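## Task

Pick up the small foam block from the shelving at the far end of the aisle and set it down on the desk. Everything that was upright on the floor must still be upright at the end, the robot itself must not topple or finish leaning, and the block must stay on the desk without the robot holding it there.

## Robot and tools

ROBOT. A simulated Hello Robot Stretch 4 with a single arm: an omni-wheel base, a lift sliding on a mast, a telescoping arm that reaches straight forward, a three-joint wrist (yaw, pitch, roll) and a two-finger gripper with bendable steel fingers. It stands about 1.6 m tall; the base rim lies within 0.23 m of the base origin. A loose object may occasionally get nudged by an outside push.

FRAMES. Base frame: origin on the floor beneath the base centre, x ahead, y to the left, z up. hand_pose is reported in this frame and marks a point between the open fingertips (the printed value may be slightly off). Odometry frame = base frame at the scene start; base_odometry counts wheel turns only, so slip looks like travel. Heading is positive to the left, range -3.142 to 3.142.

execute_actions(actions, cameras). actions is a list holding one action or none (empty list = just report state and images). An action may contain "base", "joints" or both, plus optional "pace" and "contact_limits"; or it is {"end_of_arm": "enable_torque"} by itself. Motions within one action start together and may finish at different moments.
- base: exactly one key, an offset relative to where the base last measured itself. translate_m: metres straight ahead (+) or back (-), -2 to 2. strafe_m: metres sideways, left +, -2 to 2. rotate_rad: radians turned on the spot, counter-clockwise (left) +, -3.2 to 3.2.
- joints: a single object of absolute targets keyed by joint name (not offsets): lift_m 0 to 1.2 m (tolerance 0.004); arm_m 0 to 0.55 m extension (0.004); wrist_yaw_rad -1.134 to 4.276 (0 points ahead, + toward the left, 3.14 folded back, above 3.4 may hit the arm; 0.02); wrist_pitch_rad -1.117 to 4.259 (0 level, 1.57 pointing down; 0.05); wrist_roll_rad -1.117 to 4.259 (0 puts both fingers level, + turns clockwise as seen from behind; 0.02); gripper_m -0.038 to 0.141 m fingertip gap (negative means fingers squeeze each other; 0.004). Joint targets outside range get clipped and reported; any other bad value or unknown key rejects the whole call with no motion.
- pace: "slow", "default", "fast", "max" (base up to 0.1/0.3/0.4/0.6 m/s and 1/2/3/4 rad/s). With lift above 0.2 the base is slowed further, down to 0.3 m/s and 1 rad/s at lift 1.2.
- contact_limits: {"arm_m": value}, 0 (gentlest) to 0.75 (firmest), default 0.5; the arm stops when it pushes harder than that.
- cameras: list from head_camera, head_left_camera, head_right_camera, wrist_camera, or all; omitted/null = all, [] = none.
Omitting the base or a joint from an action does not cancel its earlier target. If a result reports a stop, any later motion, wait or finished_scene calls in that same reply are skipped.

wait(seconds): 0 to 10; commands nothing and returns state and images. zoom_image(camera, region): enlarges [x0, y0, x1, y1] pixels (top-left origin, at most 504x504) of a camera's latest full image. read_manual(section): only licence texts; no motion. finished_scene(scene): closes the current scene (give its number) once the last command has been held, reports success and hands over the next task. Irreversible. Replying with no tool call ends everything.

CAMERAS. head_camera sits atop the mast looking forward and down (turn the base to look around). head_left_camera and head_right_camera are fisheyes beside it, aimed more steeply down, showing the base and arm. wrist_camera looks along the fingers, fingertips near the bottom of its view.

RESULT LINES. lidar_m: 12 distances (m) from the base origin, 30-degree sectors starting straight ahead and going counter-clockwise (4th left, 7th behind, 10th right); "-" = nothing, or closer than 0.25 m. It sees from roughly 0.15 m up to robot height, so tabletops register; it can miss glass, thin legs, and much behind. wrist_depth_mm: 7x7 grid of median depths, 100 to 2000 mm, read from top left; "-" = unknown; the robot's body appears. turned_by_wheels vs turned_by_imu: a gap over about 0.1 rad suggests a collision or slip, with heading error roughly their difference. base_tilt: degrees, forward and right positive, with a constant bias up to about 1.5. motor_effort: percent of maximum, positive toward larger joint values, bracket = peak during the last action (noisy); wheel motors wheel_0..2 positive push a right turn. base_status/joint_status: "done"; "off_target" (resting away from target, maybe still pushing); "contact_stop_at_<key>" (blocked; that part goes slack, a slack lift may sag, slack wheels may roll); "limit_stop_at_<name>"; "time_out"; "torque_fault". After a stop the old target is dropped. on_its_own lists what happened without a command; "held at" is a held target, not a measured position. Slack parts recover when you next command them.

GRIPPING. Command gripper_m smaller than the object's width; the further below, the harder the squeeze and the more the object is pulled toward the wrist (up to a third of the difference). Neither the reading nor "done" proves a grasp; a firm squeeze at targets of 0 or more shows in gripper effort. If fingertips jam on a surface, raise the lift. A level gripper carrying a load shifts wrist pitch effort away from 0.

HAZARDS. Pushing the gripper into things with base or arm moves, or holding over ~2 kg level, makes a wrist motor fault and go limp until you send {"end_of_arm": "enable_torque"}. limit_stop_at_own_body: software blocked contact with the robot itself, likely with gripper pitched up (below -0.2) and rolled (below -0.4 or above 4); move away from the body. To unfold the wrist at start, send lift_m 0.4 with wrist_yaw_rad 0 together. Tipping risk: driving or turning with over 1 kg held and arm_m above 0.2, especially at fast paces, or sustained pushing/pulling with a high gripper or high contact limit. limit_stop_at_tilt (lean over 6 degrees) makes lift, arm and wheels slack until the lean drops. Avoid drops, slips, slams, hard impacts and strong shoves, knocking over upright floor items, and leaving the robot tilted. Shorter total motion is better.

Each tool is called after "Request:" by a JSON object that holds its "op" and its "data".

## Session

I'll start by looking at the current state.

Request:
{"op": "execute_actions", "data": {"actions": []}}

Scene clock: 0.00 s.
base_odometry: x=+0.000 y=+0.000 heading=+0.000 (m, m, rad; odometry frame)
turned_by_wheels: +0.000 (rad since the last result)
turned_by_imu: +0.000 (rad since the last result)
base_tilt: forward=-0.5 right=+0.1 (deg)
lidar_m: 1.04 1.09 1.52 1.32 0.86 1.15 2.59 0.98 1.02 1.23 1.65 1.13
base_status: not commanded
joint_positions: lift_m=+0.230 arm_m=+0.002 wrist_yaw_rad=+3.212 wrist_pitch_rad=+0.006 wrist_roll_rad=+0.007 gripper_m=+0.057
joint_status: not commanded
motor_effort: lift_m=+21 arm_m=-1 wrist_yaw_rad=-2 wrist_pitch_rad=-6 wrist_roll_rad=-1 gripper_m=-1 wheel_0=+1 wheel_1=+0 wheel_2=+0 (%)
hand_pose: x=-0.1206 y=+0.0670 z=+0.4066 quat_wxyz=(-0.035, -0.003, +0.003, +0.999) (m; base frame)
wrist_depth_mm: - - 133 - - - - / - 107 134 - - - - / - 114 136 - - - 1576 / 140 138 - - - - - / 218 - 1921 - - - 1983 / 220 1160 1078 1205 206 1397 1430 / 222 854 976 - 946 904 991
pictures: head_camera, head_left_camera, head_right_camera, wrist_camera
Images, in order (width x height): head_camera 420x560, head_left_camera 420x672, head_right_camera 420x672, wrist_camera 616x392.

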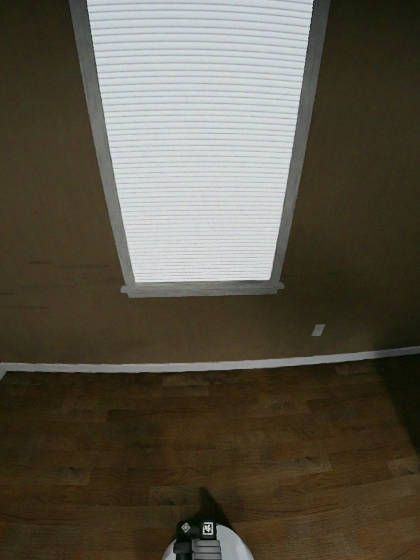

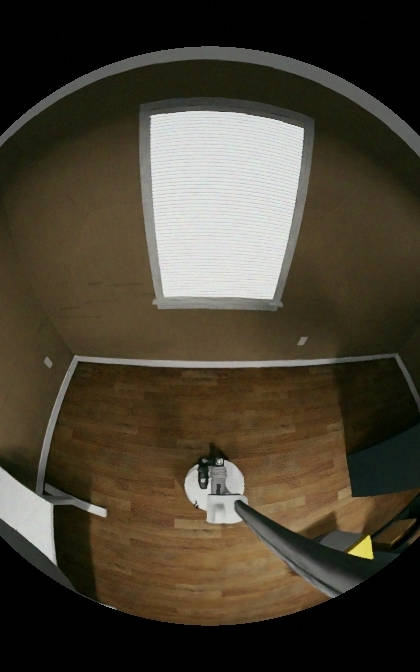

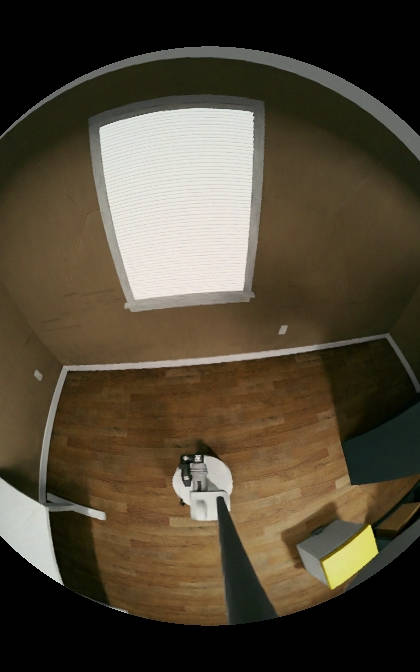

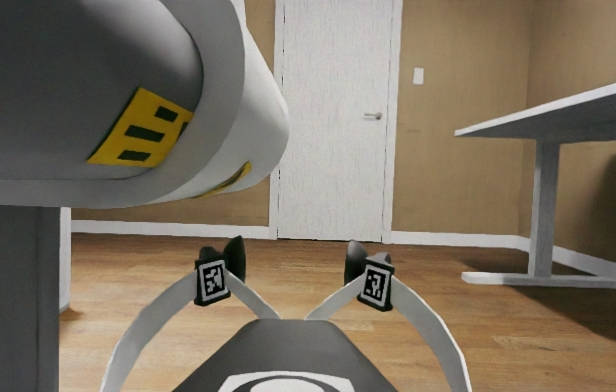

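Request:
{"op": "execute_actions", "data": {"actions": [{"base": {"rotate_rad": -1.9}, "pace": "fast"}]}}

Scene clock: 2.83 s.
base_odometry: x=+0.000 y=+0.000 heading=-1.899 (m, m, rad; odometry frame)
turned_by_wheels: -1.899 (rad since the last result)
turned_by_imu: -1.927 (rad since the last result)
base_tilt: forward=-0.4 right=+0.1 (deg)
lidar_m: 1.20 1.23 1.38 1.08 1.06 1.21 1.63 0.87 0.90 1.37 2.58 0.98
base_status: done
joint_positions: lift_m=+0.230 arm_m=+0.002 wrist_yaw_rad=+3.212 wrist_pitch_rad=+0.006 wrist_roll_rad=+0.007 gripper_m=+0.057
joint_status: not commanded
motor_effort: lift_m=+21(21) arm_m=-1(0) wrist_yaw_rad=-2(2) wrist_pitch_rad=-7(7) wrist_roll_rad=+0(0) gripper_m=-2(2) wheel_0=+6(13) wheel_1=+2(14) wheel_2=+5(12) (%)
hand_pose: x=-0.1206 y=+0.0670 z=+0.4066 quat_wxyz=(-0.035, -0.003, +0.003, +0.999) (m; base frame)
wrist_depth_mm: - - 133 1808 1863 1430 1118 / - 107 134 1863 1921 1430 1098 / - 114 136 1808 1921 1430 1098 / 140 138 1661 1863 1921 1397 1098 / 219 1618 1661 1863 1808 1430 1098 / 220 1160 1098 1205 206 1281 1078 / 222 854 960 - 946 904 976
pictures: head_camera, head_left_camera, head_right_camera, wrist_camera
Images, in order (width x height): head_camera 420x560, head_left_camera 420x672, head_right_camera 420x672, wrist_camera 616x392.

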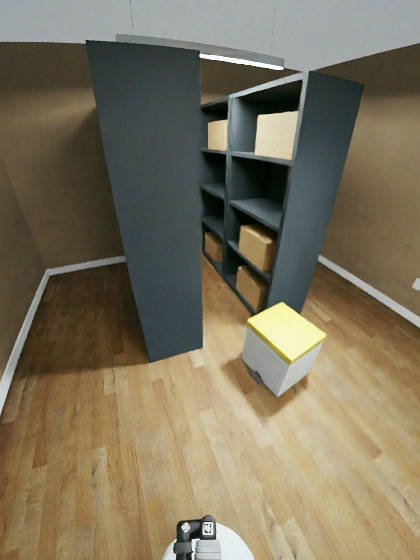

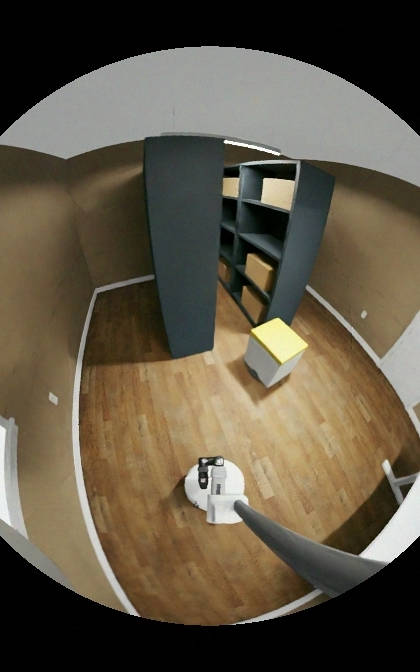

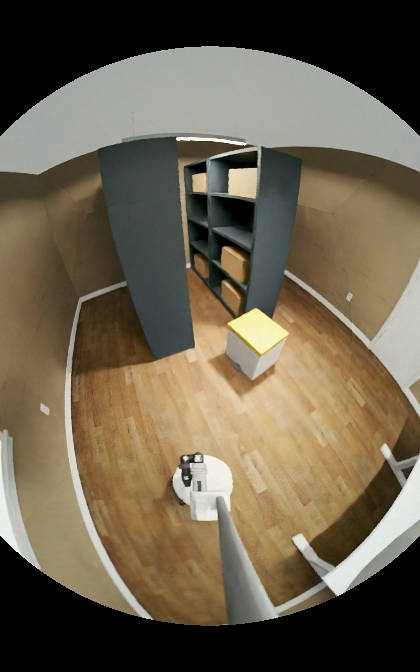

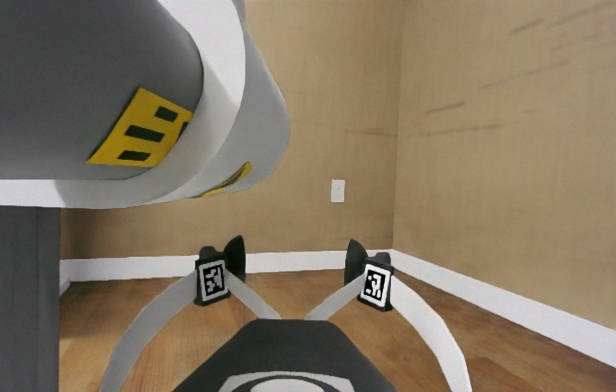

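Request:
{"op": "zoom_image", "data": {"camera": "head_camera", "region": [120, 60, 380, 420]}}

Region (120, 60, 380, 420) of head_camera's 420x560 image, scaled by 1.400, with more detail than that image has.

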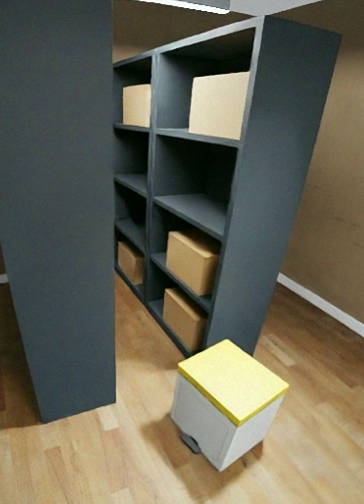

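Request:
{"op": "execute_actions", "data": {"actions": [{"base": {"rotate_rad": 0.41}, "pace": "fast"}], "cameras": ["head_camera"]}}

Request:
{"op": "execute_actions", "data": {"actions": [{"base": {"strafe_m": -0.75}, "pace": "fast"}], "cameras": ["head_camera", "head_left_camera", "head_right_camera"]}}

Scene clock: 20.40 s.
base_odometry: x=+0.000 y=+0.000 heading=-1.490 (m, m, rad; odometry frame)
turned_by_wheels: +0.409 (rad since the last result)
turned_by_imu: +0.415 (rad since the last result)
base_tilt: forward=-0.4 right=+0.1 (deg)
lidar_m: 1.24 1.54 1.10 1.06 1.13 1.64 0.87 0.86 1.20 2.59 0.98 1.07
base_status: done
joint_positions: lift_m=+0.230 arm_m=+0.002 wrist_yaw_rad=+3.212 wrist_pitch_rad=+0.006 wrist_roll_rad=+0.007 gripper_m=+0.057
joint_status: not commanded
motor_effort: lift_m=+21(21) arm_m=-1(1) wrist_yaw_rad=-2(2) wrist_pitch_rad=-5(7) wrist_roll_rad=-1(0) gripper_m=+3(1) wheel_0=-7(10) wheel_1=-3(8) wheel_2=-6(13) (%)
hand_pose: x=-0.1206 y=+0.0670 z=+0.4066 quat_wxyz=(-0.035, -0.003, +0.003, +0.999) (m; base frame)
wrist_depth_mm: - - 133 1708 1661 1661 1618 / - 107 134 1661 1661 1661 1618 / - 114 136 1708 1661 1618 1618 / 140 138 1308 1756 1708 1618 1661 / 219 1808 1308 1708 1708 1708 1618 / 220 1182 1098 1229 205 1366 1397 / 223 854 976 - 946 917 991
pictures: head_camera
Images, in order (width x height): head_camera 420x560.

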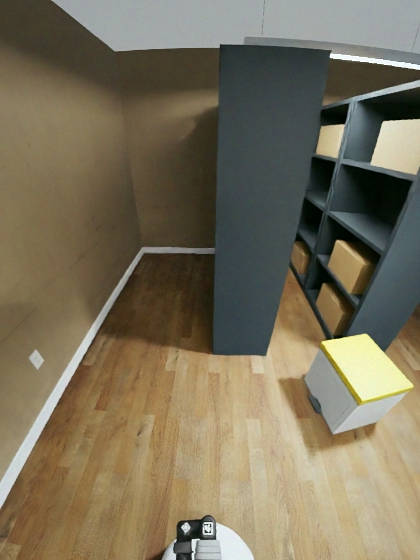

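Scene clock: 23.43 s.
base_odometry: x=-0.748 y=-0.061 heading=-1.490 (m, m, rad; odometry frame)
turned_by_wheels: +0.000 (rad since the last result)
turned_by_imu: +0.001 (rad since the last result)
base_tilt: forward=-0.4 right=+0.2 (deg)
lidar_m: 0.61 1.28 1.89 1.81 1.94 0.87 0.81 0.87 1.20 1.84 1.95 0.64
base_status: done
joint_positions: lift_m=+0.230 arm_m=+0.002 wrist_yaw_rad=+3.212 wrist_pitch_rad=+0.006 wrist_roll_rad=+0.007 gripper_m=+0.057
joint_status: not commanded
motor_effort: lift_m=+21(21) arm_m=-1(1) wrist_yaw_rad=-2(1) wrist_pitch_rad=-6(7) wrist_roll_rad=+0(1) gripper_m=-1(3) wheel_0=+1(18) wheel_1=+1(16) wheel_2=+0(6) (%)
hand_pose: x=-0.1206 y=+0.0670 z=+0.4066 quat_wxyz=(-0.035, -0.003, +0.003, +0.999) (m; base frame)
wrist_depth_mm: - - 133 1708 1708 1661 1661 / - 107 134 1182 1182 1661 1618 / - 114 136 1756 1708 1661 1661 / 140 138 1756 1756 1756 1661 1661 / 219 1863 1808 1756 1708 1708 1708 / 220 1160 1098 1205 206 1397 1430 / 223 854 960 - 946 917 976
pictures: head_camera, head_left_camera, head_right_camera
Images, in order (width x height): head_camera 420x560, head_left_camera 420x672, head_right_camera 420x672.

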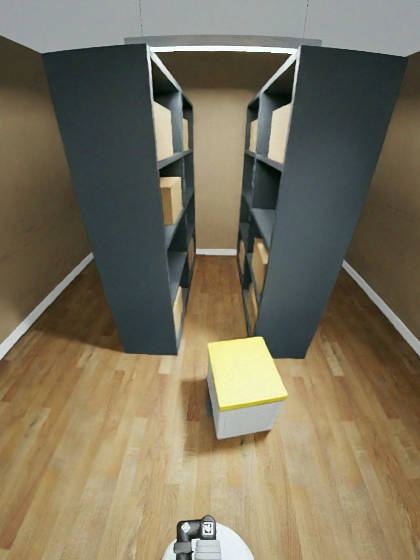

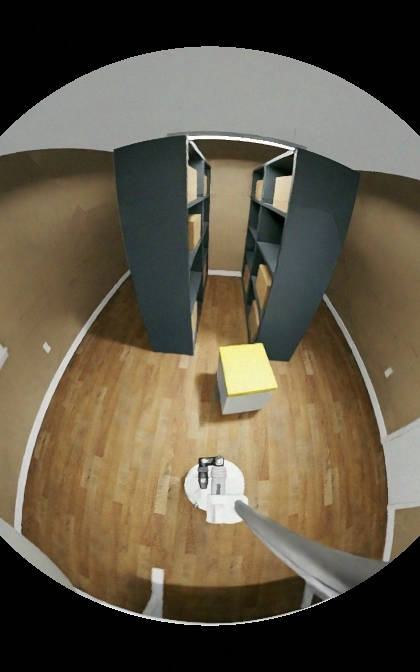

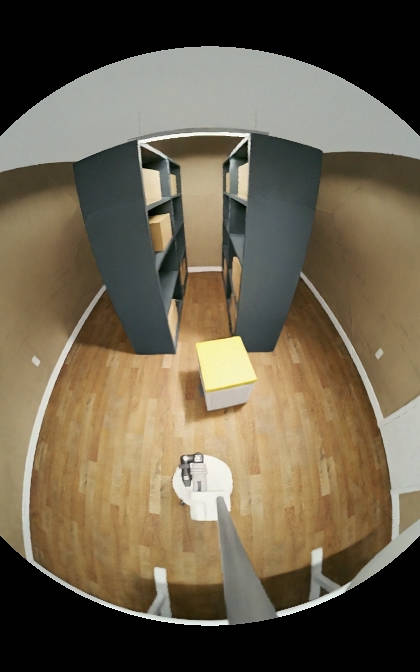

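Request:
{"op": "zoom_image", "data": {"camera": "head_camera", "region": [130, 60, 320, 360]}}

Request:
{"op": "zoom_image", "data": {"camera": "head_camera", "region": [160, 320, 320, 460]}}

Region (130, 60, 320, 360) of head_camera's 420x560 image, scaled by 1.680, with more detail than that image has; it fills the left 319 columns of this view, and the rest is white.

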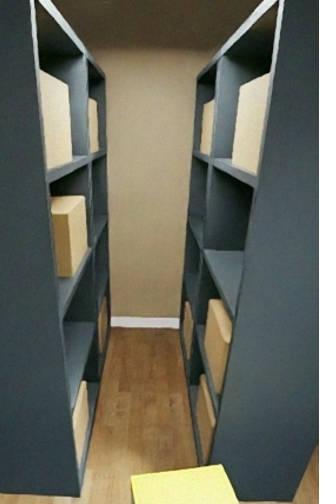

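Region (160, 320, 320, 460) of head_camera's 420x560 image, scaled by 3.150, with more detail than that image has; it fills the top 441 rows of this view, and the rest is white.

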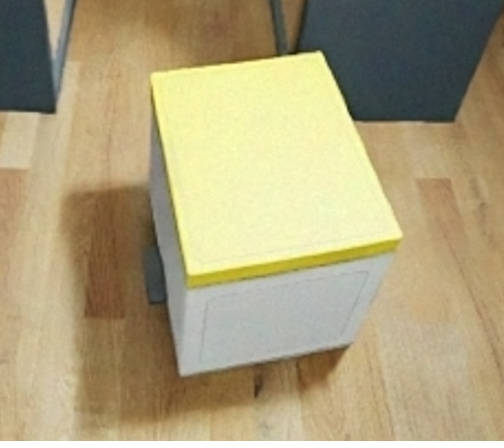

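Request:
{"op": "execute_actions", "data": {"actions": [{"base": {"strafe_m": -0.68}, "pace": "fast"}], "cameras": ["head_camera", "head_left_camera"]}}

Scene clock: 49.83 s.
base_odometry: x=-1.425 y=-0.116 heading=-1.490 (m, m, rad; odometry frame)
turned_by_wheels: +0.000 (rad since the last result)
turned_by_imu: +0.002 (rad since the last result)
base_tilt: forward=-0.4 right=+0.1 (deg)
lidar_m: 1.17 0.70 0.88 2.50 1.21 0.88 0.83 0.89 1.19 1.16 1.26 1.76
base_status: done
joint_positions: lift_m=+0.230 arm_m=+0.002 wrist_yaw_rad=+3.212 wrist_pitch_rad=+0.006 wrist_roll_rad=+0.007 gripper_m=+0.057
joint_status: not commanded
motor_effort: lift_m=+21(21) arm_m=-1(1) wrist_yaw_rad=-1(1) wrist_pitch_rad=-7(7) wrist_roll_rad=-1(1) gripper_m=+2(3) wheel_0=+3(13) wheel_1=+1(12) wheel_2=+0(0) (%)
hand_pose: x=-0.1206 y=+0.0670 z=+0.4066 quat_wxyz=(-0.035, -0.003, +0.003, +0.999) (m; base frame)
wrist_depth_mm: - - 133 1756 1708 1661 1618 / - 107 134 1182 1160 1118 1098 / - 114 136 1756 1756 1708 1661 / 139 138 1308 1756 1756 1708 1708 / 219 1863 1336 1756 1708 1708 1661 / 220 1182 1025 1229 205 1366 1308 / 223 854 976 - 960 917 976
pictures: head_camera, head_left_camera
Images, in order (width x height): head_camera 420x560, head_left_camera 420x672.

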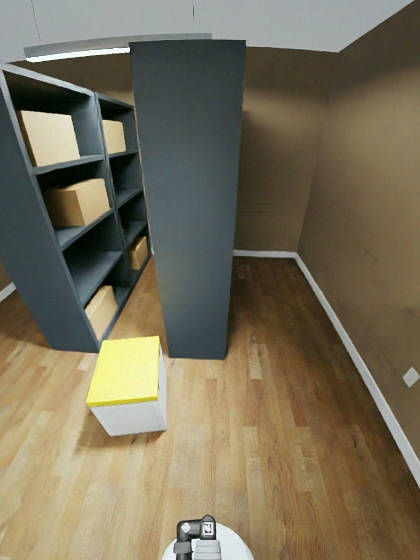

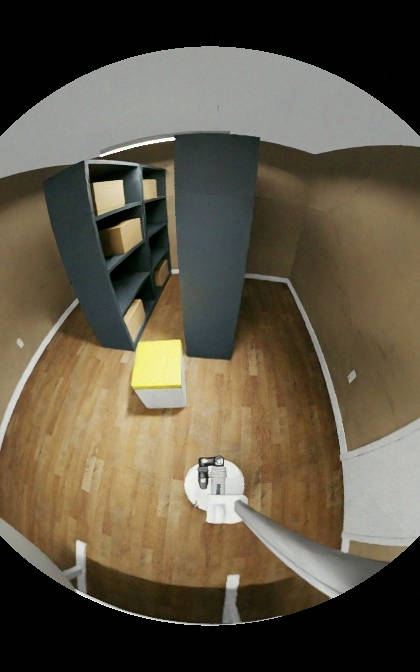

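Request:
{"op": "zoom_image", "data": {"camera": "head_camera", "region": [0, 60, 180, 360]}}

Region (0, 60, 180, 360) of head_camera's 420x560 image, scaled by 1.680, with more detail than that image has; it fills the left 302 columns of this view, and the rest is white.

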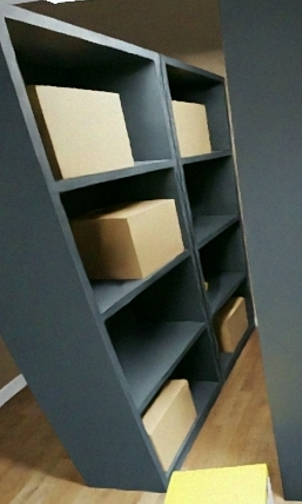

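Request:
{"op": "execute_actions", "data": {"actions": [{"base": {"rotate_rad": -0.035}}], "cameras": []}}

Request:
{"op": "execute_actions", "data": {"actions": [{"base": {"translate_m": 0.82}, "pace": "fast"}], "cameras": ["head_camera", "head_left_camera"]}}

Scene clock: 53.70 s.
base_odometry: x=-1.425 y=-0.116 heading=-1.523 (m, m, rad; odometry frame)
turned_by_wheels: -0.034 (rad since the last result)
turned_by_imu: -0.034 (rad since the last result)
base_tilt: forward=-0.5 right=+0.1 (deg)
lidar_m: 1.19 0.71 0.84 2.48 1.24 0.88 0.83 0.89 1.22 1.15 1.23 1.69
base_status: done
joint_positions: lift_m=+0.230 arm_m=+0.002 wrist_yaw_rad=+3.212 wrist_pitch_rad=+0.006 wrist_roll_rad=+0.007 gripper_m=+0.057
joint_status: not commanded
motor_effort: lift_m=+21(21) arm_m=-1(0) wrist_yaw_rad=-3(1) wrist_pitch_rad=-7(7) wrist_roll_rad=-1(1) gripper_m=-2(1) wheel_0=+6(7) wheel_1=+3(2) wheel_2=+6(9) (%)
hand_pose: x=-0.1206 y=+0.0670 z=+0.4066 quat_wxyz=(-0.035, -0.003, +0.003, +0.999) (m; base frame)
wrist_depth_mm: - - 133 1756 1756 1708 1661 / - 107 134 1182 1160 1118 1078 / - 114 136 1756 1708 1708 1281 / 140 138 1308 1808 1756 1756 1708 / 219 1863 1618 1808 1756 1756 1708 / 220 1182 1025 1229 206 1366 1308 / 223 842 960 - 960 904 991
pictures: none
No camera images: the call's "cameras" was empty. Leave "cameras" out to get every camera's image.

Scene clock: 57.03 s.
base_odometry: x=-1.386 y=-0.935 heading=-1.523 (m, m, rad; odometry frame)
turned_by_wheels: +0.000 (rad since the last result)
turned_by_imu: +0.003 (rad since the last result)
base_tilt: forward=-0.4 right=+0.1 (deg)
lidar_m: 0.37 0.39 0.32 0.28 0.30 1.73 1.67 1.68 1.22 1.18 1.25 1.69
base_status: done
joint_positions: lift_m=+0.230 arm_m=+0.002 wrist_yaw_rad=+3.212 wrist_pitch_rad=+0.006 wrist_roll_rad=+0.007 gripper_m=+0.057
joint_status: not commanded
motor_effort: lift_m=+21(21) arm_m=-1(1) wrist_yaw_rad=-1(2) wrist_pitch_rad=-7(6) wrist_roll_rad=+0(1) gripper_m=+0(3) wheel_0=+4(13) wheel_1=+1(10) wheel_2=-2(17) (%)
hand_pose: x=-0.1206 y=+0.0670 z=+0.4066 quat_wxyz=(-0.035, -0.003, +0.003, +0.999) (m; base frame)
wrist_depth_mm: - - 133 - - - - / - 107 134 - - - - / - 114 136 - - - - / 140 138 - - - - - / 219 - 1808 - - - - / 220 1160 1098 1205 206 1397 1464 / 223 854 960 - 946 904 991
pictures: head_camera, head_left_camera
Images, in order (width x height): head_camera 420x560, head_left_camera 420x672.

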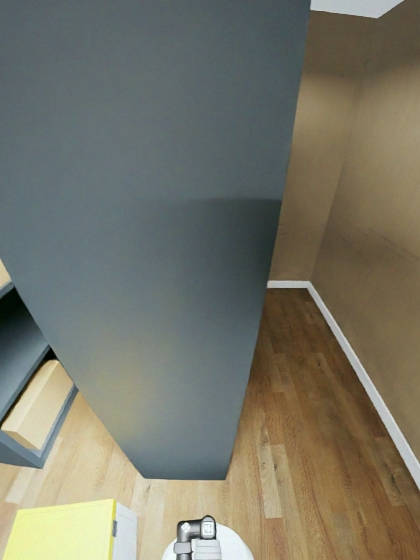

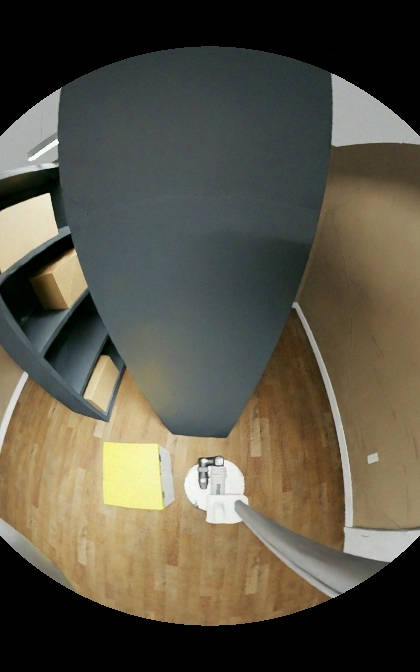

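Request:
{"op": "zoom_image", "data": {"camera": "head_left_camera", "region": [80, 400, 280, 560]}}

Region (80, 400, 280, 560) of head_left_camera's 420x672 image, scaled by 2.520, with more detail than that image has; it fills the top 403 rows of this view, and the rest is white.

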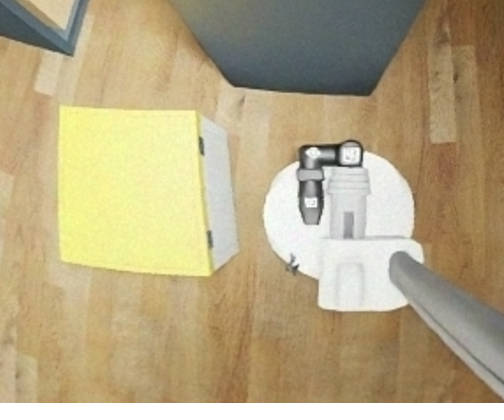

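Request:
{"op": "execute_actions", "data": {"actions": [{"base": {"strafe_m": 0.15}, "pace": "slow"}], "cameras": ["head_left_camera"]}}

Scene clock: 67.80 s.
base_odometry: x=-1.237 y=-0.927 heading=-1.523 (m, m, rad; odometry frame)
turned_by_wheels: +0.000 (rad since the last result)
turned_by_imu: +0.000 (rad since the last result)
base_tilt: forward=-0.4 right=+0.2 (deg)
lidar_m: 0.36 0.38 0.25 0.25 0.25 1.74 1.65 1.72 1.39 1.31 1.40 0.37
base_status: done
joint_positions: lift_m=+0.230 arm_m=+0.002 wrist_yaw_rad=+3.212 wrist_pitch_rad=+0.006 wrist_roll_rad=+0.007 gripper_m=+0.057
joint_status: not commanded
motor_effort: lift_m=+21(21) arm_m=+0(0) wrist_yaw_rad=-1(2) wrist_pitch_rad=-7(5) wrist_roll_rad=-1(1) gripper_m=+2(0) wheel_0=-9(8) wheel_1=+5(7) wheel_2=+0(3) (%)
hand_pose: x=-0.1206 y=+0.0670 z=+0.4066 quat_wxyz=(-0.035, -0.003, +0.003, +0.999) (m; base frame)
wrist_depth_mm: - - 133 - - - - / - 107 134 - - - - / - 114 136 - - - - / 140 138 - - - - - / 219 - 1983 - - 252 189 / 221 1160 1098 1229 206 249 187 / 223 854 960 - 946 221 186
pictures: head_left_camera
Images, in order (width x height): head_left_camera 420x672.

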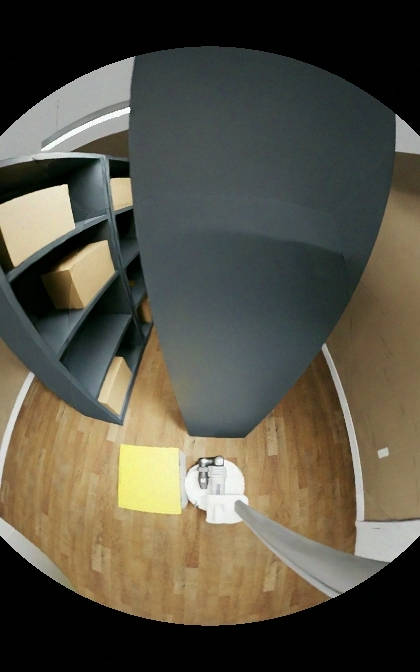

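Request:
{"op": "execute_actions", "data": {"actions": [{"base": {"strafe_m": 0.35}, "pace": "default"}], "cameras": ["head_left_camera"]}}

Scene clock: 71.23 s.
base_odometry: x=-0.887 y=-0.911 heading=-1.524 (m, m, rad; odometry frame)
turned_by_wheels: +0.000 (rad since the last result)
turned_by_imu: -0.001 (rad since the last result)
base_tilt: forward=-0.5 right=+0.2 (deg)
lidar_m: 0.53 0.27 0.25 0.26 0.25 1.75 1.65 1.73 1.75 1.68 0.55 0.38
base_status: done
joint_positions: lift_m=+0.230 arm_m=+0.002 wrist_yaw_rad=+3.212 wrist_pitch_rad=+0.006 wrist_roll_rad=+0.007 gripper_m=+0.057
joint_status: not commanded
motor_effort: lift_m=+21(21) arm_m=-1(1) wrist_yaw_rad=-1(2) wrist_pitch_rad=-6(7) wrist_roll_rad=-1(0) gripper_m=-2(1) wheel_0=-8(16) wheel_1=+3(13) wheel_2=+0(1) (%)
hand_pose: x=-0.1206 y=+0.0670 z=+0.4066 quat_wxyz=(-0.035, -0.003, +0.003, +0.999) (m; base frame)
wrist_depth_mm: - - 133 - - - - / - 107 134 - - - - / - 114 136 - - - - / 140 138 - - - - - / 219 - 1983 - - - 213 / 221 1160 1098 1229 206 1281 211 / 223 854 960 - 960 265 209
pictures: head_left_camera
Images, in order (width x height): head_left_camera 420x672.

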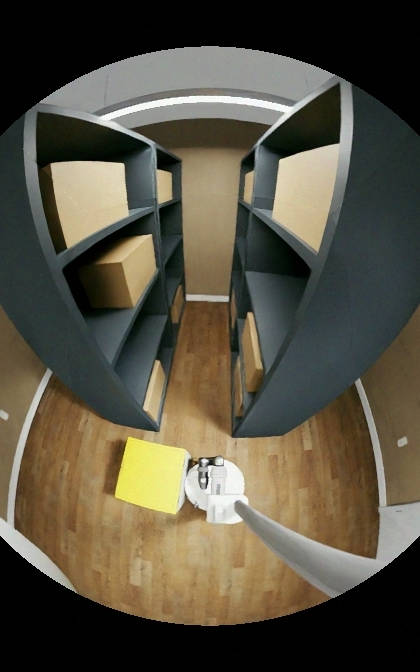

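Request:
{"op": "zoom_image", "data": {"camera": "head_left_camera", "region": [80, 400, 280, 560]}}

Region (80, 400, 280, 560) of head_left_camera's 420x672 image, scaled by 2.520, with more detail than that image has; it fills the top 403 rows of this view, and the rest is white.

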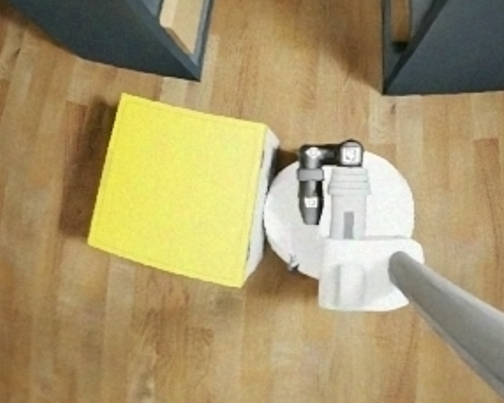

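Request:
{"op": "execute_actions", "data": {"actions": [{"base": {"translate_m": 0.07}, "pace": "default"}], "cameras": []}}

Request:
{"op": "execute_actions", "data": {"actions": [{"base": {"strafe_m": 0.24}, "pace": "default"}], "cameras": ["head_left_camera", "head_camera"]}}

Scene clock: 75.20 s.
base_odometry: x=-0.884 y=-0.981 heading=-1.523 (m, m, rad; odometry frame)
turned_by_wheels: +0.000 (rad since the last result)
turned_by_imu: +0.001 (rad since the last result)
base_tilt: forward=-0.4 right=+0.1 (deg)
lidar_m: 0.52 0.65 0.25 0.25 0.25 0.30 1.76 1.77 1.74 1.68 0.45 0.32
base_status: done
joint_positions: lift_m=+0.230 arm_m=+0.002 wrist_yaw_rad=+3.212 wrist_pitch_rad=+0.006 wrist_roll_rad=+0.007 gripper_m=+0.057
joint_status: not commanded
motor_effort: lift_m=+21(21) arm_m=-1(1) wrist_yaw_rad=-3(2) wrist_pitch_rad=-6(7) wrist_roll_rad=-1(0) gripper_m=-2(2) wheel_0=+6(11) wheel_1=+4(17) wheel_2=-5(14) (%)
hand_pose: x=-0.1206 y=+0.0670 z=+0.4066 quat_wxyz=(-0.035, -0.003, +0.003, +0.999) (m; base frame)
wrist_depth_mm: - - 133 - - - - / - 107 134 - - - - / - 114 136 - - - - / 140 138 - - - - - / 219 - 1921 - - 314 211 / 220 1160 1098 1229 206 307 208 / 223 854 960 - 946 260 207
pictures: none
No camera images: the call's "cameras" was empty. Leave "cameras" out to get every camera's image.

Scene clock: 77.30 s.
base_odometry: x=-0.644 y=-0.969 heading=-1.523 (m, m, rad; odometry frame)
turned_by_wheels: +0.000 (rad since the last result)
turned_by_imu: -0.001 (rad since the last result)
base_tilt: forward=-0.5 right=+0.1 (deg)
lidar_m: 0.88 0.37 0.25 0.25 0.25 0.26 1.73 1.78 2.00 1.89 0.47 0.52
base_status: done
joint_positions: lift_m=+0.230 arm_m=+0.002 wrist_yaw_rad=+3.212 wrist_pitch_rad=+0.006 wrist_roll_rad=+0.007 gripper_m=+0.057
joint_status: not commanded
motor_effort: lift_m=+21(21) arm_m=+0(0) wrist_yaw_rad=-2(1) wrist_pitch_rad=-7(7) wrist_roll_rad=+0(1) gripper_m=+1(1) wheel_0=-5(20) wheel_1=+3(13) wheel_2=+0(2) (%)
hand_pose: x=-0.1206 y=+0.0670 z=+0.4066 quat_wxyz=(-0.035, -0.003, +0.003, +0.999) (m; base frame)
wrist_depth_mm: - - 133 - - - - / - 107 134 - - - - / - 114 136 - - - - / 140 138 - - - - - / 219 - 1921 - - 257 190 / 221 1160 1098 1205 206 254 189 / 222 842 960 - 946 225 188
pictures: head_camera, head_left_camera
Images, in order (width x height): head_camera 420x560, head_left_camera 420x672.

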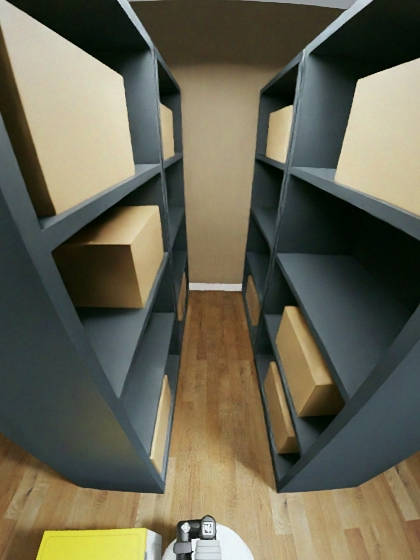

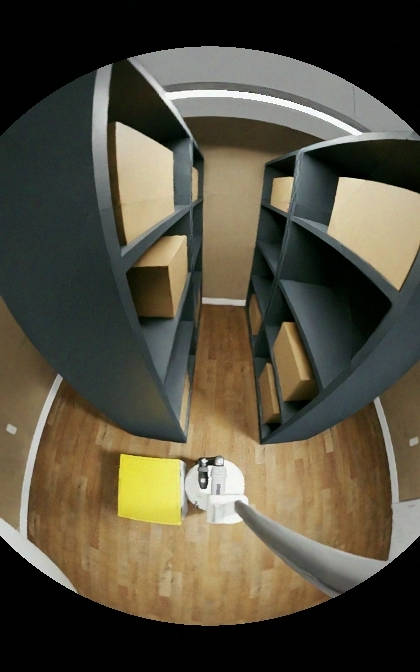

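Request:
{"op": "execute_actions", "data": {"actions": [{"base": {"strafe_m": -0.07}, "pace": "default"}], "cameras": []}}

Request:
{"op": "execute_actions", "data": {"actions": [{"base": {"translate_m": 0.6}, "pace": "fast"}], "cameras": ["head_left_camera", "head_camera"]}}

Scene clock: 81.90 s.
base_odometry: x=-0.714 y=-0.973 heading=-1.523 (m, m, rad; odometry frame)
turned_by_wheels: +0.000 (rad since the last result)
turned_by_imu: +0.000 (rad since the last result)
base_tilt: forward=-0.4 right=+0.1 (deg)
lidar_m: 1.15 0.43 0.29 0.25 0.25 2.64 1.76 1.78 1.93 1.85 0.41 0.45
base_status: done
joint_positions: lift_m=+0.230 arm_m=+0.002 wrist_yaw_rad=+3.212 wrist_pitch_rad=+0.006 wrist_roll_rad=+0.007 gripper_m=+0.057
joint_status: not commanded
motor_effort: lift_m=+21(21) arm_m=+0(0) wrist_yaw_rad=-2(2) wrist_pitch_rad=-6(7) wrist_roll_rad=-1(1) gripper_m=+0(1) wheel_0=+5(14) wheel_1=-2(8) wheel_2=+0(1) (%)
hand_pose: x=-0.1206 y=+0.0670 z=+0.4066 quat_wxyz=(-0.035, -0.003, +0.003, +0.999) (m; base frame)
wrist_depth_mm: - - 133 - - - - / - 107 134 - - - - / - 114 136 - - - - / 140 138 - - - - - / 219 - 1921 - - - 282 / 220 1160 1118 1229 206 1397 282 / 223 866 976 - 946 342 279
pictures: none
No camera images: the call's "cameras" was empty. Leave "cameras" out to get every camera's image.

Scene clock: 84.67 s.
base_odometry: x=-0.685 y=-1.572 heading=-1.523 (m, m, rad; odometry frame)
turned_by_wheels: +0.000 (rad since the last result)
turned_by_imu: +0.002 (rad since the last result)
base_tilt: forward=-0.5 right=+0.1 (deg)
lidar_m: 1.12 0.39 0.28 0.25 0.28 0.51 3.14 2.43 0.30 0.27 0.30 0.41
base_status: done
joint_positions: lift_m=+0.230 arm_m=+0.002 wrist_yaw_rad=+3.212 wrist_pitch_rad=+0.006 wrist_roll_rad=+0.007 gripper_m=+0.057
joint_status: not commanded
motor_effort: lift_m=+21(21) arm_m=-1(1) wrist_yaw_rad=-2(1) wrist_pitch_rad=-6(6) wrist_roll_rad=+0(0) gripper_m=+1(2) wheel_0=+5(11) wheel_1=+2(9) wheel_2=-1(17) (%)
hand_pose: x=-0.1206 y=+0.0670 z=+0.4066 quat_wxyz=(-0.035, -0.003, +0.003, +0.999) (m; base frame)
wrist_depth_mm: - - 133 - - - - / - 107 134 - - - - / - 114 136 - - - - / 140 138 - - - 574 353 / 219 - 1921 - 809 535 351 / 220 1182 1118 1205 206 539 349 / 223 854 960 - 788 539 345
pictures: head_camera, head_left_camera
Images, in order (width x height): head_camera 420x560, head_left_camera 420x672.

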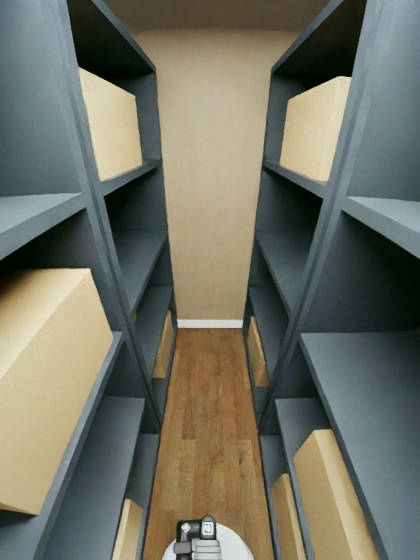

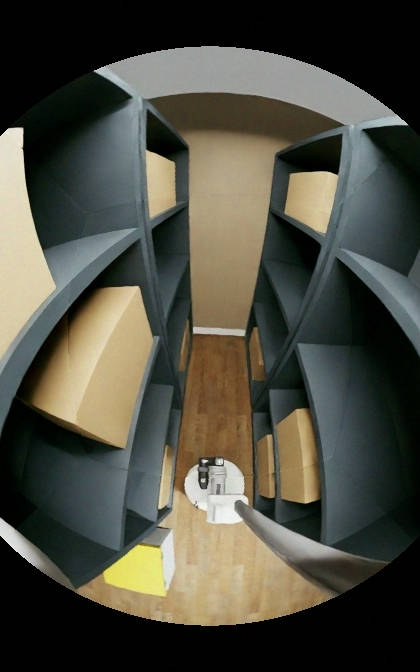

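Request:
{"op": "zoom_image", "data": {"camera": "head_camera", "region": [90, 220, 250, 420]}}

Region (90, 220, 250, 420) of head_camera's 420x560 image, scaled by 2.520, with more detail than that image has; it fills the left 403 columns of this view, and the rest is white.

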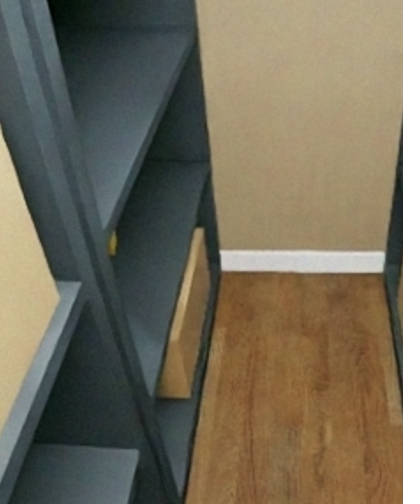

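Request:
{"op": "execute_actions", "data": {"actions": [{"base": {"translate_m": 1.0}, "joints": {"lift_m": 0.55}, "pace": "fast"}]}}

Scene clock: 102.60 s.
base_odometry: x=-0.637 y=-2.571 heading=-1.522 (m, m, rad; odometry frame)
turned_by_wheels: +0.001 (rad since the last result)
turned_by_imu: +0.004 (rad since the last result)
base_tilt: forward=-0.4 right=+0.1 (deg)
lidar_m: 0.54 0.38 0.28 0.26 0.27 0.40 1.20 0.44 0.31 0.28 0.30 0.44
base_status: done
joint_positions: lift_m=+0.550 arm_m=+0.002 wrist_yaw_rad=+3.212 wrist_pitch_rad=+0.006 wrist_roll_rad=+0.007 gripper_m=+0.057
joint_status: all done
motor_effort: lift_m=+23(25) arm_m=-1(1) wrist_yaw_rad=-2(1) wrist_pitch_rad=-6(7) wrist_roll_rad=-1(0) gripper_m=+0(2) wheel_0=+4(14) wheel_1=+2(6) wheel_2=+0(19) (%)
hand_pose: x=-0.1206 y=+0.0670 z=+0.7264 quat_wxyz=(-0.035, -0.003, +0.003, +0.999) (m; base frame)
wrist_depth_mm: - - 133 - 1336 569 370 / - 107 134 - 1308 627 373 / - 114 136 - 1308 1008 375 / 140 138 1160 - 1308 1281 377 / 219 809 1078 - 1308 1025 382 / 220 732 1118 - 206 627 384 / 222 891 1205 - 1008 421 384
pictures: head_camera, head_left_camera, head_right_camera, wrist_camera
Images, in order (width x height): head_camera 420x560, head_left_camera 420x672, head_right_camera 420x672, wrist_camera 616x392.

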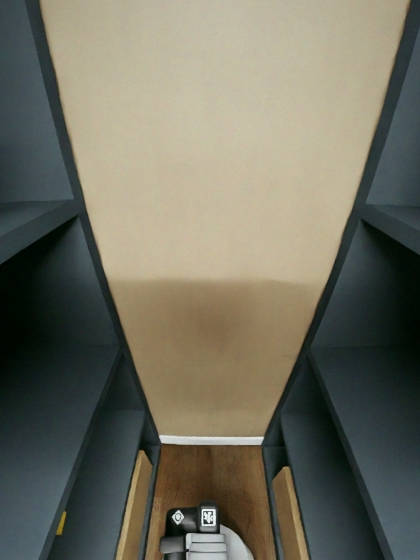

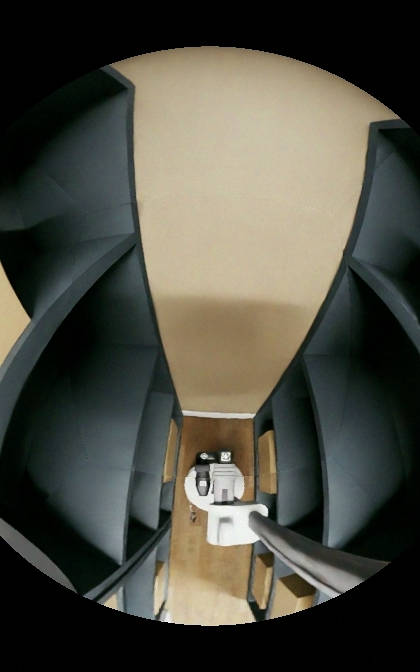

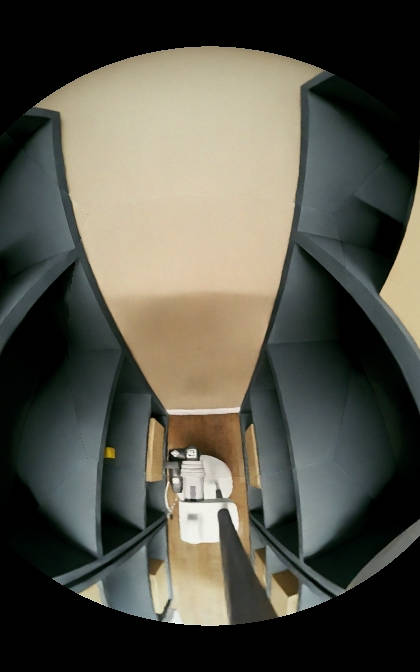

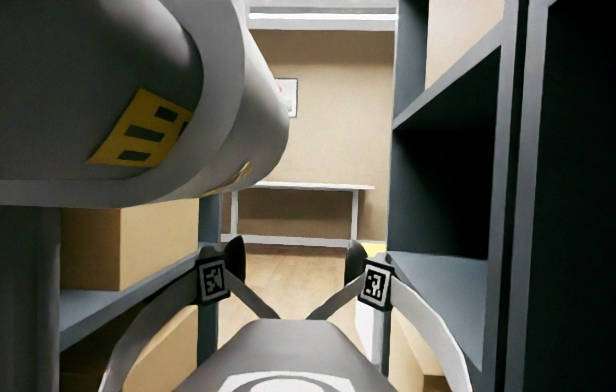

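Request:
{"op": "execute_actions", "data": {"actions": [{"base": {"strafe_m": -0.015}, "joints": {"lift_m": 0.58, "wrist_yaw_rad": 1.7, "wrist_pitch_rad": 0.4}}], "cameras": ["head_right_camera", "wrist_camera"]}}

Scene clock: 114.90 s.
base_odometry: x=-0.652 y=-2.571 heading=-1.522 (m, m, rad; odometry frame)
turned_by_wheels: +0.000 (rad since the last result)
turned_by_imu: +0.000 (rad since the last result)
base_tilt: forward=-0.5 right=+0.1 (deg)
lidar_m: 0.56 0.40 0.30 0.27 0.28 0.42 1.12 0.42 0.29 0.25 0.27 0.40
base_status: done
joint_positions: lift_m=+0.580 arm_m=+0.002 wrist_yaw_rad=+1.700 wrist_pitch_rad=+0.402 wrist_roll_rad=+0.007 gripper_m=+0.057
joint_status: all done
motor_effort: lift_m=+24(27) arm_m=+0(0) wrist_yaw_rad=-3(9) wrist_pitch_rad=-4(8) wrist_roll_rad=+0(1) gripper_m=-1(0) wheel_0=+6(11) wheel_1=-1(12) wheel_2=+0(1) (%)
hand_pose: x=+0.2257 y=+0.2746 z=+0.6452 quat_wxyz=(+0.647, -0.148, +0.134, +0.736) (m; base frame)
wrist_depth_mm: 634 654 640 615 597 580 559 / 640 699 676 654 634 621 559 / 661 723 715 699 676 661 544 / 544 549 535 544 585 603 530 / 421 427 413 439 449 459 455 / 343 336 325 343 206 364 370 / 676 330 319 - 304 297 309
pictures: head_right_camera, wrist_camera
Images, in order (width x height): head_right_camera 420x672, wrist_camera 616x392.

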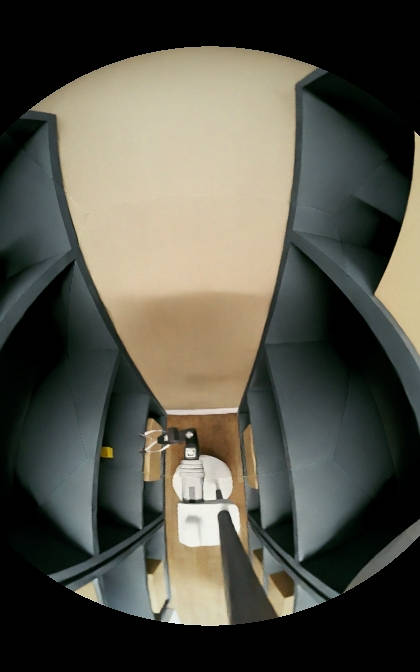

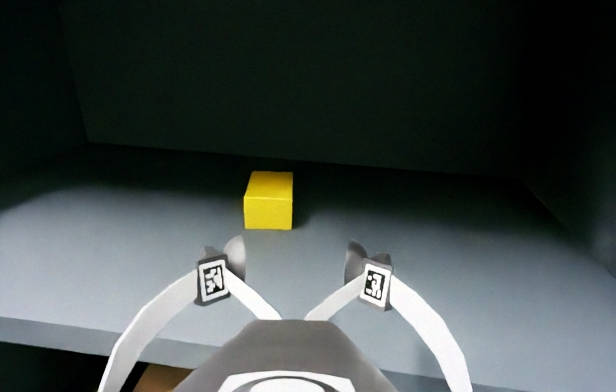

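Request:
{"op": "execute_actions", "data": {"actions": [{"base": {"rotate_rad": 1.22}, "joints": {"wrist_yaw_rad": 0.46, "gripper_m": 0.125, "lift_m": 0.59}}], "cameras": ["head_right_camera", "wrist_camera"]}}

Scene clock: 138.47 s.
base_odometry: x=-0.652 y=-2.571 heading=-0.303 (m, m, rad; odometry frame)
turned_by_wheels: +1.219 (rad since the last result)
turned_by_imu: +1.237 (rad since the last result)
base_tilt: forward=-0.4 right=+0.1 (deg)
lidar_m: 0.28 0.27 0.32 0.51 0.69 0.35 0.28 0.28 0.31 0.53 0.56 0.34
base_status: done
joint_positions: lift_m=+0.590 arm_m=+0.002 wrist_yaw_rad=+0.460 wrist_pitch_rad=+0.402 wrist_roll_rad=+0.007 gripper_m=+0.125
joint_status: all done
motor_effort: lift_m=+22(25) arm_m=+0(0) wrist_yaw_rad=-3(7) wrist_pitch_rad=-5(5) wrist_roll_rad=-1(1) gripper_m=+3(2) wheel_0=-5(9) wheel_1=-2(9) wheel_2=-5(11) (%)
hand_pose: x=+0.4501 y=+0.0396 z=+0.6553 quat_wxyz=(+0.954, -0.042, +0.195, +0.223) (m; base frame)
wrist_depth_mm: 500 496 484 469 459 452 439 / 525 530 517 500 488 477 466 / 535 564 549 530 517 504 496 / 521 574 574 559 549 539 525 / 433 421 449 436 462 473 480 / 355 345 340 325 327 379 387 / 301 296 317 - 320 317 324
pictures: head_right_camera, wrist_camera
Images, in order (width x height): head_right_camera 420x672, wrist_camera 616x392.

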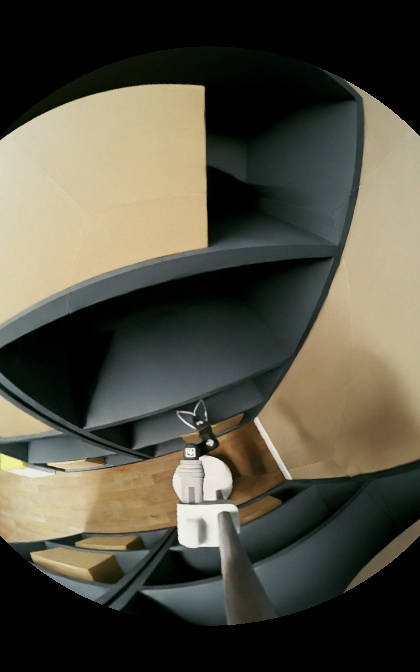

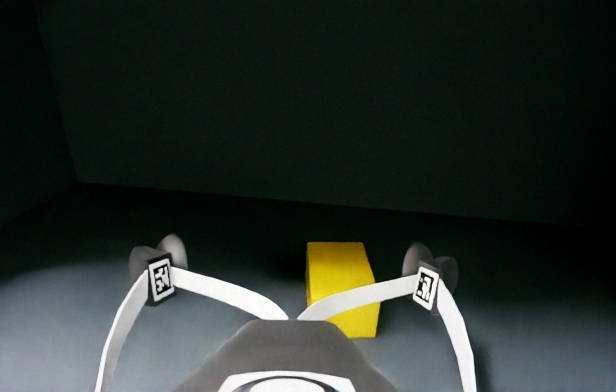

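Request:
{"op": "execute_actions", "data": {"actions": [{"joints": {"arm_m": 0.11, "lift_m": 0.56}}], "cameras": ["wrist_camera"]}}

Scene clock: 144.93 s.
base_odometry: x=-0.652 y=-2.571 heading=-0.303 (m, m, rad; odometry frame)
turned_by_wheels: +0.000 (rad since the last result)
turned_by_imu: +0.000 (rad since the last result)
base_tilt: forward=-0.4 right=+0.1 (deg)
lidar_m: 0.28 0.26 0.32 0.53 0.70 0.34 0.29 0.27 0.29 0.51 0.55 0.35
base_status: not commanded
joint_positions: lift_m=+0.560 arm_m=+0.109 wrist_yaw_rad=+0.460 wrist_pitch_rad=+0.402 wrist_roll_rad=+0.007 gripper_m=+0.125
joint_status: all done
motor_effort: lift_m=+18(20) arm_m=+6(6) wrist_yaw_rad=-3(2) wrist_pitch_rad=-5(5) wrist_roll_rad=+0(1) gripper_m=+1(2) wheel_0=-5(5) wheel_1=-3(2) wheel_2=-5(5) (%)
hand_pose: x=+0.5565 y=+0.0395 z=+0.6256 quat_wxyz=(+0.954, -0.042, +0.195, +0.223) (m; base frame)
wrist_depth_mm: 407 399 389 379 370 362 353 / 439 427 413 404 394 384 375 / 473 455 445 430 418 407 399 / 488 477 469 459 449 433 421 / 384 373 397 404 407 415 424 / 314 304 297 262 309 334 342 / 266 262 279 - 282 279 283
pictures: wrist_camera
Images, in order (width x height): wrist_camera 616x392.

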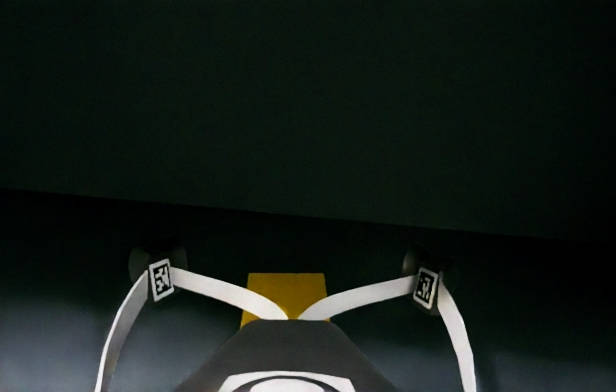

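Request:
{"op": "execute_actions", "data": {"actions": [{"joints": {"lift_m": 0.497}}], "cameras": ["wrist_camera"]}}

Scene clock: 149.43 s.
base_odometry: x=-0.652 y=-2.571 heading=-0.303 (m, m, rad; odometry frame)
turned_by_wheels: +0.000 (rad since the last result)
turned_by_imu: +0.000 (rad since the last result)
base_tilt: forward=-0.5 right=+0.1 (deg)
lidar_m: 0.27 0.27 0.32 0.49 0.70 0.35 0.29 0.27 0.29 0.52 0.56 0.34
base_status: not commanded
joint_positions: lift_m=+0.497 arm_m=+0.109 wrist_yaw_rad=+0.460 wrist_pitch_rad=+0.402 wrist_roll_rad=+0.007 gripper_m=+0.125
joint_status: all done
motor_effort: lift_m=+18(18) arm_m=+7(6) wrist_yaw_rad=-2(2) wrist_pitch_rad=-6(5) wrist_roll_rad=+0(0) gripper_m=-3(2) wheel_0=-5(5) wheel_1=-2(3) wheel_2=-5(5) (%)
hand_pose: x=+0.5565 y=+0.0395 z=+0.5626 quat_wxyz=(+0.954, -0.042, +0.195, +0.223) (m; base frame)
wrist_depth_mm: 410 402 389 377 370 362 355 / 439 424 415 402 394 382 375 / 462 449 445 433 418 407 397 / 359 366 375 382 392 399 410 / 279 270 263 216 297 303 309 / 229 222 199 190 224 243 247 / 193 190 203 - 206 204 206
pictures: wrist_camera
Images, in order (width x height): wrist_camera 616x392.

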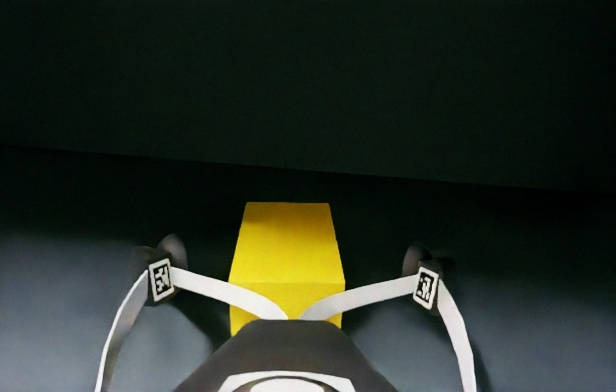

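Request:
{"op": "execute_actions", "data": {"actions": [{"joints": {"lift_m": 0.489, "gripper_m": 0.015}}], "cameras": ["wrist_camera"]}}

Scene clock: 155.37 s.
base_odometry: x=-0.652 y=-2.571 heading=-0.303 (m, m, rad; odometry frame)
turned_by_wheels: +0.000 (rad since the last result)
turned_by_imu: +0.000 (rad since the last result)
base_tilt: forward=-0.5 right=+0.1 (deg)
lidar_m: 0.25 0.27 0.31 0.52 0.69 0.37 0.27 0.28 0.30 0.49 0.56 0.34
base_status: not commanded
joint_positions: lift_m=+0.489 arm_m=+0.109 wrist_yaw_rad=+0.460 wrist_pitch_rad=+0.402 wrist_roll_rad=+0.007 gripper_m=+0.015
joint_status: all done
motor_effort: lift_m=+18(19) arm_m=+7(7) wrist_yaw_rad=-1(3) wrist_pitch_rad=-5(5) wrist_roll_rad=-1(1) gripper_m=-16(15) wheel_0=-5(5) wheel_1=-2(2) wheel_2=-5(5) (%)
hand_pose: x=+0.5564 y=+0.0395 z=+0.5546 quat_wxyz=(+0.954, -0.042, +0.195, +0.223) (m; base frame)
wrist_depth_mm: 410 399 389 379 370 362 353 / 436 427 413 404 394 384 373 / 455 449 436 430 418 407 399 / 342 347 355 251 373 382 389 / 265 270 208 191 283 289 293 / 218 205 183 178 190 232 235 / 184 181 193 - 195 189 197
pictures: wrist_camera
Images, in order (width x height): wrist_camera 616x392.

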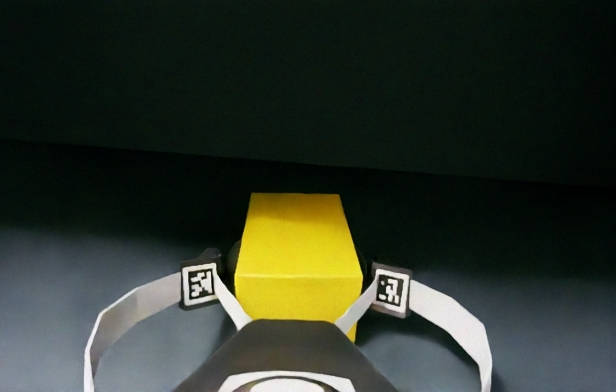

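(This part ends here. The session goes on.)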